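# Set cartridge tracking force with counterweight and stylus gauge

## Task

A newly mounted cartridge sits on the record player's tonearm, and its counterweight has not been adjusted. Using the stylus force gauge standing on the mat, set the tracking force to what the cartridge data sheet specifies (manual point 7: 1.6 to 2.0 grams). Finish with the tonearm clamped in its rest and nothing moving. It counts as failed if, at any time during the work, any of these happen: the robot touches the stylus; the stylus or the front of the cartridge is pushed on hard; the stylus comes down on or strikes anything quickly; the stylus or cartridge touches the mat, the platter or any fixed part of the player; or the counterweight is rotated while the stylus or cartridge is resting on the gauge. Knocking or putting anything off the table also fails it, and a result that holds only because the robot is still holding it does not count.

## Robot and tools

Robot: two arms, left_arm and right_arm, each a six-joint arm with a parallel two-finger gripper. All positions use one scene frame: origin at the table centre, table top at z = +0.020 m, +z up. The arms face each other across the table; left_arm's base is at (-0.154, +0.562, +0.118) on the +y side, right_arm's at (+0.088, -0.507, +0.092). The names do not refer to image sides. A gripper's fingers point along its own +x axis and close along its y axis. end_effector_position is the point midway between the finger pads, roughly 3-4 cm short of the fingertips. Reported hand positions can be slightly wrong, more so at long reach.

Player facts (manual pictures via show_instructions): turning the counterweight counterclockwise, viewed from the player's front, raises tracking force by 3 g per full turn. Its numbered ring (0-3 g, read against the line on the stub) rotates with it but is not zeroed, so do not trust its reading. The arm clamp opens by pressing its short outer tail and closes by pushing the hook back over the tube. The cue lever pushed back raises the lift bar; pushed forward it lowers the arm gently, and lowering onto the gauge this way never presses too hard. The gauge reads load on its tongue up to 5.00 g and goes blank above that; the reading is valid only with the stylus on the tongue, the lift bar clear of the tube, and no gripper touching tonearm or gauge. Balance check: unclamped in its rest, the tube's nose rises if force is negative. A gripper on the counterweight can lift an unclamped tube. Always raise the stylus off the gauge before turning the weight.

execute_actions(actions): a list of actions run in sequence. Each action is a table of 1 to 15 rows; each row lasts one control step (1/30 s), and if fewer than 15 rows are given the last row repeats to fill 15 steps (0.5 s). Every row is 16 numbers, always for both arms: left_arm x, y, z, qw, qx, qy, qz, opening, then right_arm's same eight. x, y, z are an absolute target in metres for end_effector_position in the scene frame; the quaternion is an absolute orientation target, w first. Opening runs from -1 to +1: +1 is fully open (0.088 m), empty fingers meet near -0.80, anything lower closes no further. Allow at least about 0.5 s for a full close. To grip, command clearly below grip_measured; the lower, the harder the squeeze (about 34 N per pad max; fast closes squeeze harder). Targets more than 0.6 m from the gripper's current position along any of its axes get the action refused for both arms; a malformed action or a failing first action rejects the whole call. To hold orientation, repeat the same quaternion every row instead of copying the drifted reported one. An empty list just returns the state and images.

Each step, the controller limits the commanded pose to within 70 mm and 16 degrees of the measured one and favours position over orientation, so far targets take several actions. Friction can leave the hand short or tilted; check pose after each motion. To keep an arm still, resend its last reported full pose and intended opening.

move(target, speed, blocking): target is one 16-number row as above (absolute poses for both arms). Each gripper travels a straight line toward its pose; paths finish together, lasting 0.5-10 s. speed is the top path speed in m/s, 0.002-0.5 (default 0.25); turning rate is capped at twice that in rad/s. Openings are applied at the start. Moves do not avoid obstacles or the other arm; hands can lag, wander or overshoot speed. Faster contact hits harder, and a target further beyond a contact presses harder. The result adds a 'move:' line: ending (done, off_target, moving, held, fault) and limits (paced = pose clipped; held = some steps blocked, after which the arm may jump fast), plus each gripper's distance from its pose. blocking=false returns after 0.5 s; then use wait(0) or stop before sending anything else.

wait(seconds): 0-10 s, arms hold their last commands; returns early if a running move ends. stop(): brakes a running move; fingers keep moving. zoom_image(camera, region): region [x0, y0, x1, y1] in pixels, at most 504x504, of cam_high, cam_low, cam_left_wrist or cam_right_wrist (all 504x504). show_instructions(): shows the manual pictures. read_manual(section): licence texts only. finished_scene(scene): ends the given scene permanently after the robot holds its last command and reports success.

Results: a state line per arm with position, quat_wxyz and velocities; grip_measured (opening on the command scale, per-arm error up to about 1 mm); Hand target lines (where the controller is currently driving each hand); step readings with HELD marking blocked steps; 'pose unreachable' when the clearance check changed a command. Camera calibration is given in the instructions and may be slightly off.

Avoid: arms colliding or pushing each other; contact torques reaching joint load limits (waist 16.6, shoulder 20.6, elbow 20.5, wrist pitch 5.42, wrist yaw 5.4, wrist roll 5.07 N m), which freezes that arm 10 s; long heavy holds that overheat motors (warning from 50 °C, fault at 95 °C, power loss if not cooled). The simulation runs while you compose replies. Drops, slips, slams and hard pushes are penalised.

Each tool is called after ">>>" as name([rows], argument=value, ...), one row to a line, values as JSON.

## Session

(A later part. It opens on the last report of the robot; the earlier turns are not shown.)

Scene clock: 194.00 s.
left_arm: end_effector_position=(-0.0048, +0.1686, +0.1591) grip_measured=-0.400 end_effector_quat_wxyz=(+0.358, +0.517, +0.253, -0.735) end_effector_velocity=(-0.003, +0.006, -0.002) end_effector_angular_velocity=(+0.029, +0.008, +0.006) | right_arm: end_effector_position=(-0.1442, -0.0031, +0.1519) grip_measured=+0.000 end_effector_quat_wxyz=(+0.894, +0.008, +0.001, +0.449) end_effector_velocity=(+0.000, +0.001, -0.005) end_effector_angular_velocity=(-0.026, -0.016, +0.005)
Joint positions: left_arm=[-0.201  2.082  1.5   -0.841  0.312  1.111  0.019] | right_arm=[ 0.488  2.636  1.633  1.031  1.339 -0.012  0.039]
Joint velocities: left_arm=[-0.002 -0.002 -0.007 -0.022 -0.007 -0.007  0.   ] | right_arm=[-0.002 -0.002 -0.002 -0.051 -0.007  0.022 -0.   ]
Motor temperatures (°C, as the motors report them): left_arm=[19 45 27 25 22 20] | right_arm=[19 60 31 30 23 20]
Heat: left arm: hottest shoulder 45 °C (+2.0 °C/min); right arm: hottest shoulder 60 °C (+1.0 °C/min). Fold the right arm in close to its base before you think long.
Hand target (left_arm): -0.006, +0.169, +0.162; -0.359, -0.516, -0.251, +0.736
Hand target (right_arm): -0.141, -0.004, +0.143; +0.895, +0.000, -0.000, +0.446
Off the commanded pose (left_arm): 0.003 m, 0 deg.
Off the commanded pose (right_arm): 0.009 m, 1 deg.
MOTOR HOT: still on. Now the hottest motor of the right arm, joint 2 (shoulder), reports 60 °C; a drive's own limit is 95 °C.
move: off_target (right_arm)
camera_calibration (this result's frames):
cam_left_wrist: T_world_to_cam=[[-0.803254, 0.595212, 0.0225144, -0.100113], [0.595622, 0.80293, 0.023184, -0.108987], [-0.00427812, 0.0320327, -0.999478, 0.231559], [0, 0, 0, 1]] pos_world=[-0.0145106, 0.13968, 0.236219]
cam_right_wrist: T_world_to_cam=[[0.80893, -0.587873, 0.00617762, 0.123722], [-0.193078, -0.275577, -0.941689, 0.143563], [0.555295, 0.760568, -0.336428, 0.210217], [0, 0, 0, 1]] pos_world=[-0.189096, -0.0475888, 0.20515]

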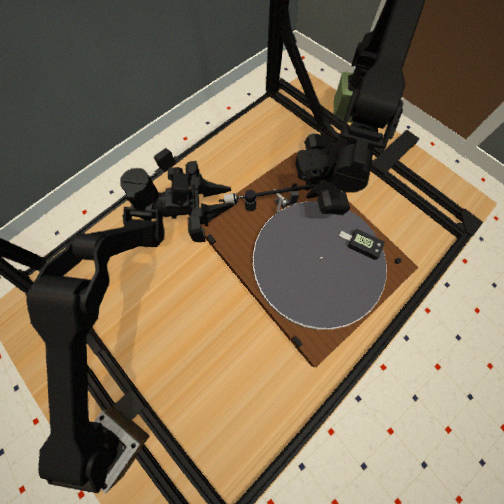

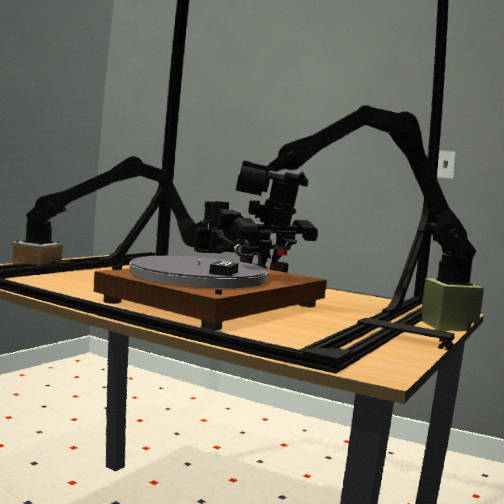

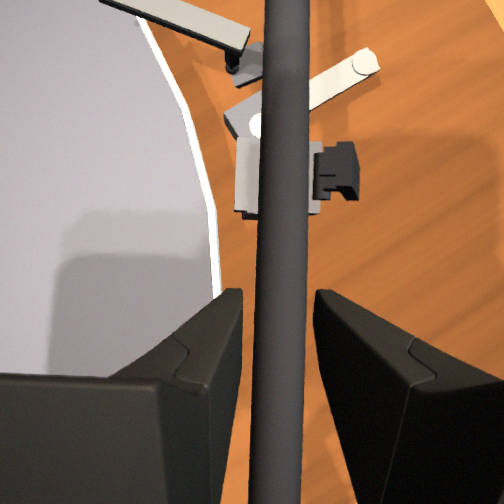

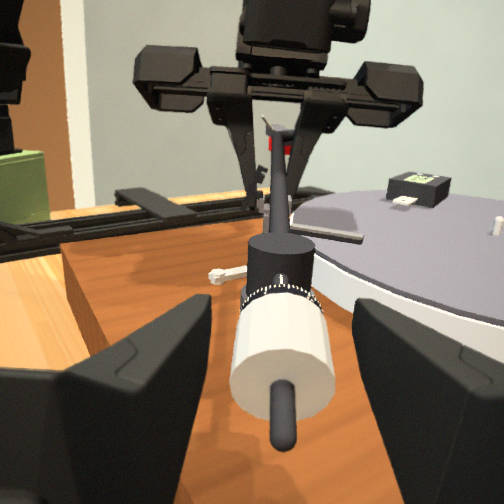

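>>> move(target=[-0.005,0.165,0.19,0.359,0.516,0.251,-0.736,-0.4,-0.141,-0.004,0.146,0.895,0,0,0.446,0.1], speed=0.03)

>>> move(target=[-0.005,0.165,0.19,0.359,0.516,0.251,-0.736,-0.64,-0.141,-0.004,0.146,0.895,0,0,0.446,0.1])

>>> move(target=[-0.007,0.17,0.156,0.359,0.516,0.251,-0.736,-0.64,-0.141,-0.004,0.146,0.895,0,0,0.446,0.1], speed=0.015)

>>> move(target=[-0.006,0.169,0.16,0.359,0.516,0.251,-0.736,-0.66,-0.141,-0.004,0.146,0.866,-0.224,-0.112,0.432,0.1])

Scene clock: 202.30 s.
left_arm: end_effector_position=(-0.0057, +0.1693, +0.1786) grip_measured=-0.400 end_effector_quat_wxyz=(+0.350, +0.517, +0.263, -0.735) end_effector_velocity=(-0.004, +0.004, +0.001) end_effector_angular_velocity=(+0.020, +0.003, +0.000) | right_arm: end_effector_position=(-0.1441, -0.0031, +0.1504) grip_measured=+0.100 end_effector_quat_wxyz=(+0.894, +0.004, +0.000, +0.449) end_effector_velocity=(+0.001, +0.000, -0.000) end_effector_angular_velocity=(+0.006, +0.007, +0.005)
Joint positions: left_arm=[-0.202  2.075  1.573 -0.946  0.312  1.111  0.019] | right_arm=[ 0.488  2.636  1.633  1.019  1.339 -0.007  0.044]
Joint velocities: left_arm=[-0.007 -0.007 -0.002 -0.022 -0.007 -0.007 -0.   ] | right_arm=[-0.002 -0.002 -0.007  0.007 -0.007  0.007 -0.   ]
Motor temperatures (°C, as the motors report them): left_arm=[19 46 27 25 22 20] | right_arm=[19 60 31 30 23 20]
Heat: left arm: hottest shoulder 46 °C (+2.0 °C/min); right arm: hottest shoulder 60 °C (+1.0 °C/min). Fold the right arm in close to its base before you think long.
Hand target (left_arm): -0.005, +0.165, +0.190; -0.359, -0.516, -0.251, +0.736
Hand target (right_arm): -0.141, -0.004, +0.146; +0.895, -0.000, -0.000, +0.446
Off the commanded pose (left_arm): 0.012 m, 2 deg.
Off the commanded pose (right_arm): 0.005 m, 1 deg.
MOTOR HOT: still on. Now the hottest motor of the right arm, joint 2 (shoulder), reports 60 °C; a drive's own limit is 95 °C.
move: off_target (left_arm)
camera_calibration (this result's frames):
cam_left_wrist: T_world_to_cam=[[-0.802396, 0.59508, 0.0451747, -0.105669], [0.596583, 0.801815, 0.0343687, -0.111254], [-0.0157696, 0.0545278, -0.998388, 0.246956], [0, 0, 0, 1]] pos_world=[-0.0145216, 0.13862, 0.255155]
cam_right_wrist: T_world_to_cam=[[0.808903, -0.587789, 0.0134475, 0.122579], [-0.189134, -0.281803, -0.940646, 0.14256], [0.556691, 0.758348, -0.339122, 0.210332], [0, 0, 0, 1]] pos_world=[-0.189281, -0.0472806, 0.203779]

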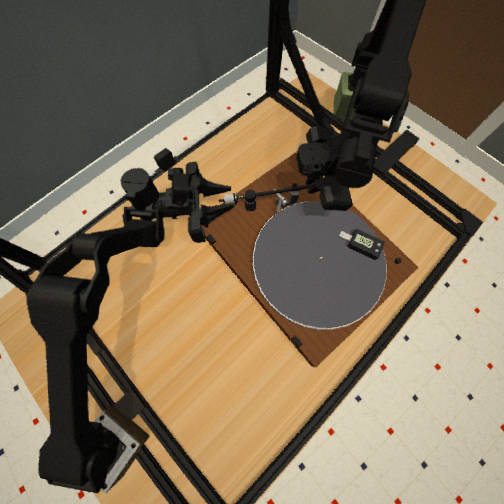

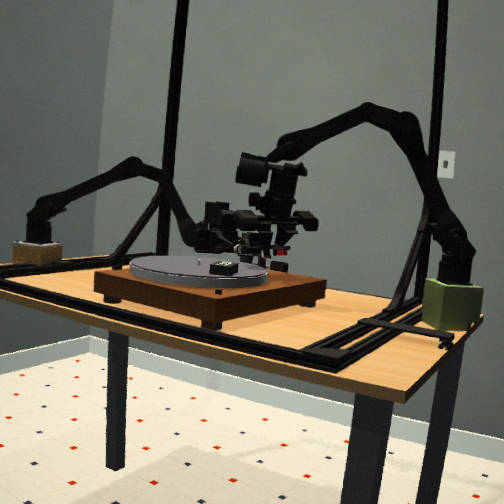

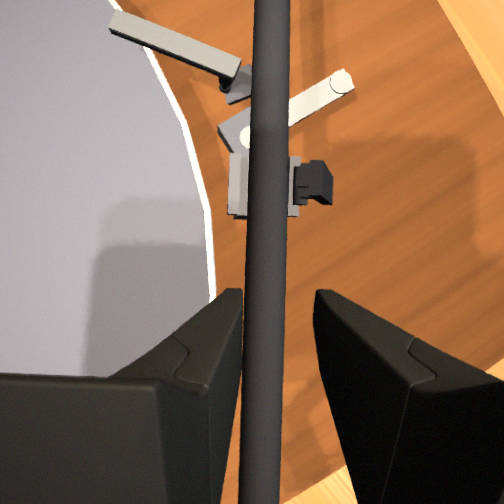

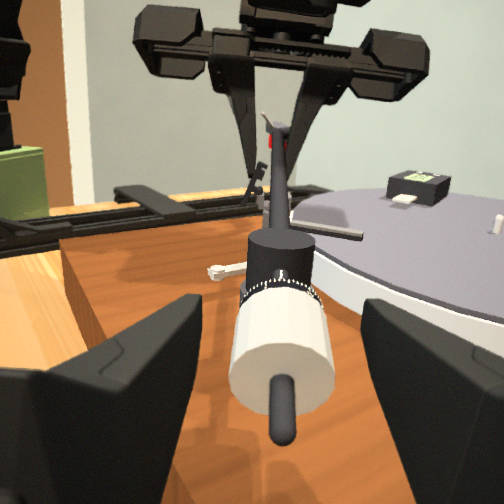

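Scene clock: 203.00 s.
left_arm: end_effector_position=(-0.0040, +0.1681, +0.1792) grip_measured=-0.606 end_effector_quat_wxyz=(+0.354, +0.517, +0.260, -0.735) end_effector_velocity=(-0.002, +0.005, -0.003) end_effector_angular_velocity=(+0.029, +0.008, +0.005) | right_arm: end_effector_position=(-0.1441, -0.0031, +0.1504) grip_measured=+0.100 end_effector_quat_wxyz=(+0.894, +0.005, +0.000, +0.449) end_effector_velocity=(+0.003, +0.002, -0.000) end_effector_angular_velocity=(-0.010, -0.011, -0.000)
Joint positions: left_arm=[-0.2    2.074  1.574 -0.939  0.31   1.111  0.009] | right_arm=[ 0.488  2.636  1.633  1.019  1.339 -0.007  0.044]
Joint velocities: left_arm=[-0.002  0.002 -0.002 -0.022 -0.007 -0.007  0.   ] | right_arm=[-0.007 -0.002 -0.002 -0.007 -0.007 -0.007  0.   ]
Motor temperatures (°C, as the motors report them): left_arm=[19 46 27 25 22 20] | right_arm=[19 60 31 30 23 20]
Heat: left arm: hottest shoulder 46 °C (+2.0 °C/min); right arm: hottest shoulder 60 °C (+1.0 °C/min). Fold the right arm in close to its base before you think long.
Hand target (left_arm): -0.005, +0.165, +0.190; -0.359, -0.516, -0.251, +0.736
Hand target (right_arm): -0.141, -0.004, +0.146; +0.895, +0.000, -0.000, +0.446
Off the commanded pose (left_arm): 0.011 m, 1 deg.
Off the commanded pose (right_arm): 0.005 m, 1 deg.
MOTOR HOT: still on. Now the hottest motor of the right arm, joint 2 (shoulder), reports 60 °C; a drive's own limit is 95 °C.
move: off_target (left_arm)
camera_calibration (this result's frames):
cam_left_wrist: T_world_to_cam=[[-0.803857, 0.593671, 0.0369934, -0.101878], [0.594726, 0.803292, 0.0319984, -0.111189], [-0.01072, 0.0477231, -0.998803, 0.248862], [0, 0, 0, 1]] pos_world=[-0.0131012, 0.137923, 0.255891]
cam_right_wrist: T_world_to_cam=[[0.808907, -0.587791, 0.0130661, 0.122637], [-0.189422, -0.281589, -0.940653, 0.14252], [0.556586, 0.758426, -0.339119, 0.210317], [0, 0, 0, 1]] pos_world=[-0.189265, -0.0472929, 0.203782]

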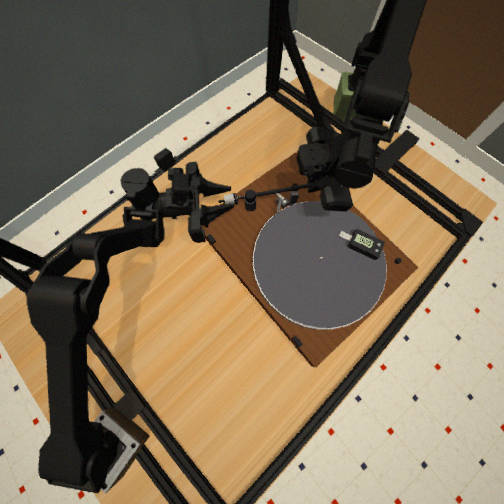

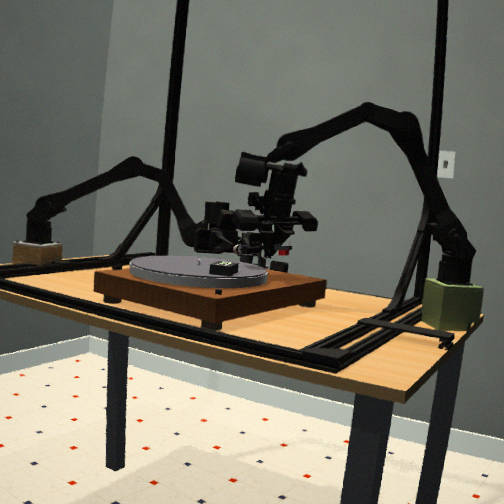

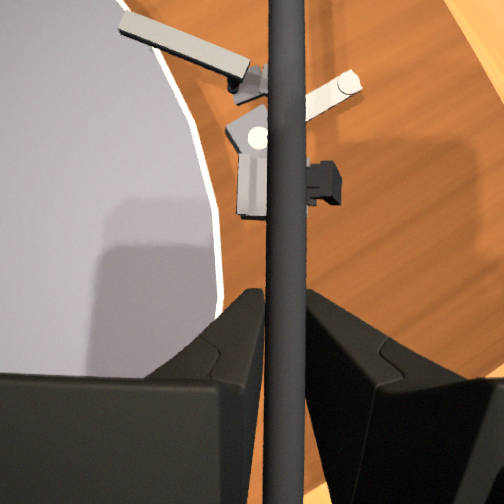

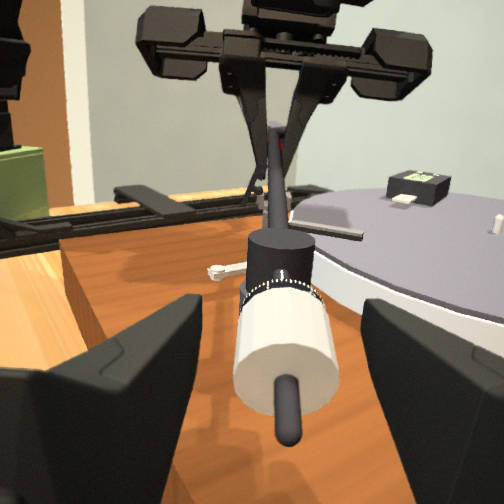

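Scene clock: 204.80 s.
left_arm: end_effector_position=(-0.0019, +0.1686, +0.1595) grip_measured=-0.607 end_effector_quat_wxyz=(+0.365, +0.517, +0.249, -0.734) end_effector_velocity=(-0.003, +0.001, -0.002) end_effector_angular_velocity=(+0.007, -0.003, +0.001) | right_arm: end_effector_position=(-0.1441, -0.0031, +0.1504) grip_measured=+0.100 end_effector_quat_wxyz=(+0.894, +0.005, +0.000, +0.449) end_effector_velocity=(-0.001, -0.001, +0.001) end_effector_angular_velocity=(-0.006, -0.007, -0.005)
Joint positions: left_arm=[-0.195  2.074  1.488 -0.821  0.31   1.111  0.009] | right_arm=[ 0.488  2.636  1.633  1.019  1.339 -0.007  0.044]
Joint velocities: left_arm=[-0.007 -0.002 -0.012  0.007 -0.007 -0.007  0.   ] | right_arm=[ 0.002 -0.002  0.002 -0.007  0.007 -0.007 -0.   ]
Motor temperatures (°C, as the motors report them): left_arm=[19 45 27 25 22 20] | right_arm=[19 60 31 30 23 20]
Heat: left arm: hottest shoulder 45 °C (+1.0 °C/min); right arm: hottest shoulder 60 °C (+1.0 °C/min). Fold the right arm in close to its base before you think long.
Hand target (left_arm): -0.007, +0.170, +0.156; -0.359, -0.516, -0.251, +0.736
Hand target (right_arm): -0.141, -0.004, +0.146; +0.895, +0.000, -0.000, +0.446
Off the commanded pose (left_arm): 0.006 m, 1 deg.
Off the commanded pose (right_arm): 0.005 m, 1 deg.
MOTOR HOT: still on. Now the hottest motor of the right arm, joint 2 (shoulder), reports 60 °C; a drive's own limit is 95 °C.
move: done
camera_calibration (this result's frames):
cam_left_wrist: T_world_to_cam=[[-0.807125, 0.590322, 0.00830957, -0.0946852], [0.590368, 0.806939, 0.0177522, -0.110569], [0.00377419, 0.0192339, -0.999808, 0.234209], [0, 0, 0, 1]] pos_world=[-0.0120301, 0.140613, 0.236914]
cam_right_wrist: T_world_to_cam=[[0.808912, -0.587793, 0.0126847, 0.122695], [-0.189709, -0.281375, -0.940659, 0.14248], [0.556481, 0.758504, -0.339117, 0.210302], [0, 0, 0, 1]] pos_world=[-0.189249, -0.0473051, 0.203786]

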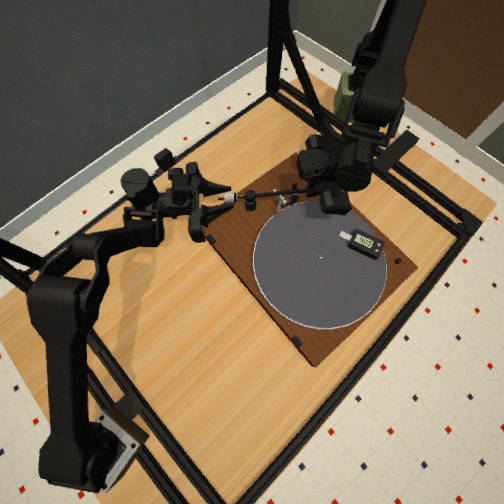

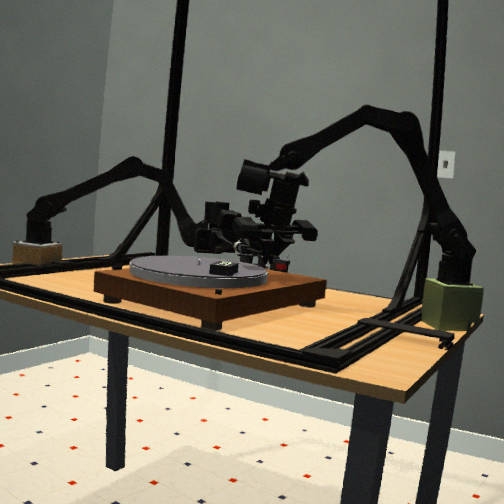

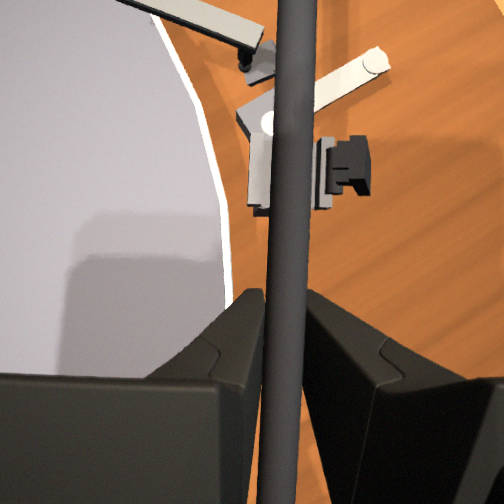

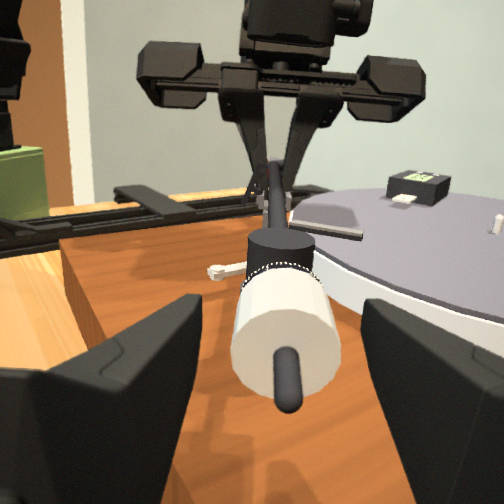

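Scene clock: 206.27 s.
left_arm: end_effector_position=(-0.0037, +0.1700, +0.1592) grip_measured=-0.609 end_effector_quat_wxyz=(+0.361, +0.517, +0.252, -0.734) end_effector_velocity=(-0.006, +0.003, -0.000) end_effector_angular_velocity=(+0.021, +0.022, +0.012) | right_arm: end_effector_position=(-0.1439, -0.0034, +0.1487) grip_measured=+0.100 end_effector_quat_wxyz=(+0.867, -0.218, -0.110, +0.435) end_effector_velocity=(+0.001, +0.001, +0.003) end_effector_angular_velocity=(-0.014, -0.027, +0.005)
Joint positions: left_arm=[-0.198  2.074  1.488 -0.83   0.31   1.11   0.009] | right_arm=[ 0.488  2.636  1.631  1.009  1.339 -0.496  0.044]
Joint velocities: left_arm=[-0.007 -0.002 -0.002 -0.022  0.007 -0.022 -0.   ] | right_arm=[-0.002 -0.002 -0.002  0.022 -0.007 -0.051 -0.   ]
Motor temperatures (°C, as the motors report them): left_arm=[19 45 27 25 22 20] | right_arm=[19 60 31 30 23 20]
Heat: left arm: hottest shoulder 45 °C (+1.0 °C/min); right arm: hottest shoulder 60 °C (+1.0 °C/min). Fold the right arm in close to its base before you think long.
Hand target (left_arm): -0.006, +0.169, +0.160; -0.359, -0.516, -0.251, +0.736
Hand target (right_arm): -0.141, -0.004, +0.146; +0.866, -0.224, -0.112, +0.432
Off the commanded pose (left_arm): 0.003 m, 0 deg.
Off the commanded pose (right_arm): 0.004 m, 1 deg.
MOTOR HOT: still on. Now the hottest motor of the right arm, joint 2 (shoulder), reports 60 °C; a drive's own limit is 95 °C.
move: done
camera_calibration (this result's frames):
cam_left_wrist: T_world_to_cam=[[-0.806141, 0.591485, 0.0167653, -0.0984513], [0.591723, 0.805846, 0.0218287, -0.111064], [-0.000598956, 0.0275174, -0.999621, 0.23243], [0, 0, 0, 1]] pos_world=[-0.0135076, 0.141337, 0.236417]
cam_right_wrist: T_world_to_cam=[[0.705182, -0.510935, 0.491593, 0.0364998], [0.16915, -0.552085, -0.81645, 0.17317], [0.688554, 0.658899, -0.302896, 0.223102], [0, 0, 0, 1]] pos_world=[-0.208649, -0.0327483, 0.191018]

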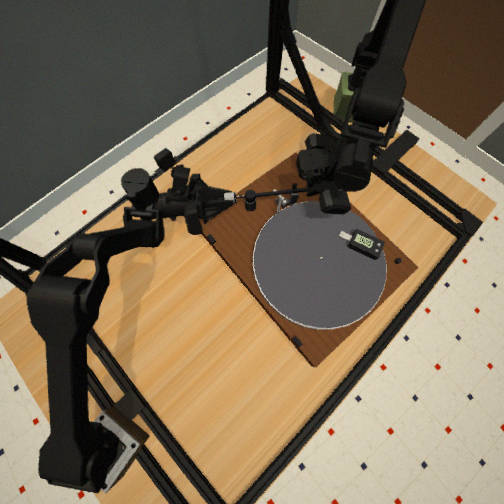

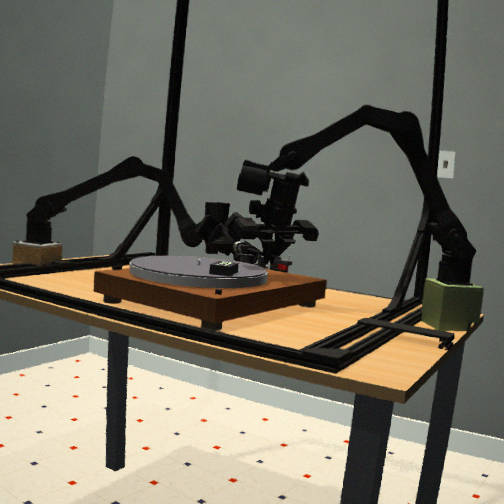

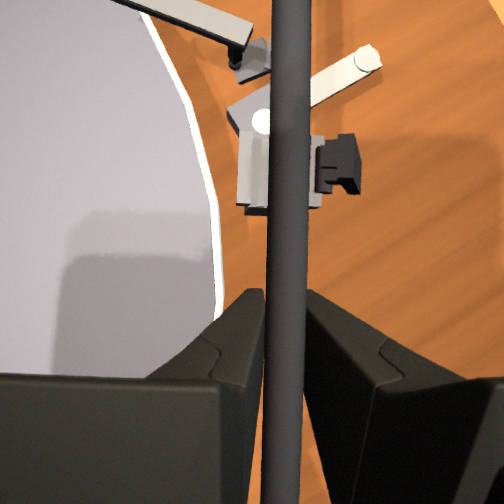

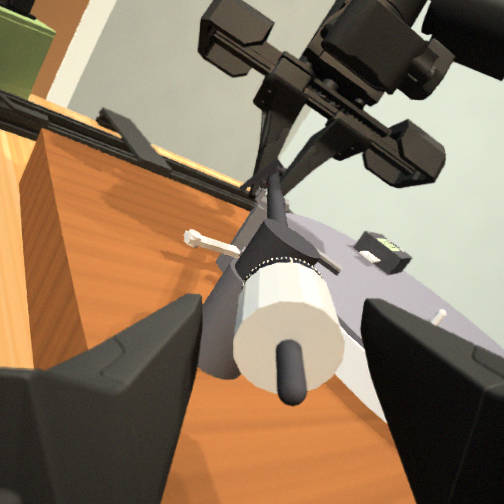

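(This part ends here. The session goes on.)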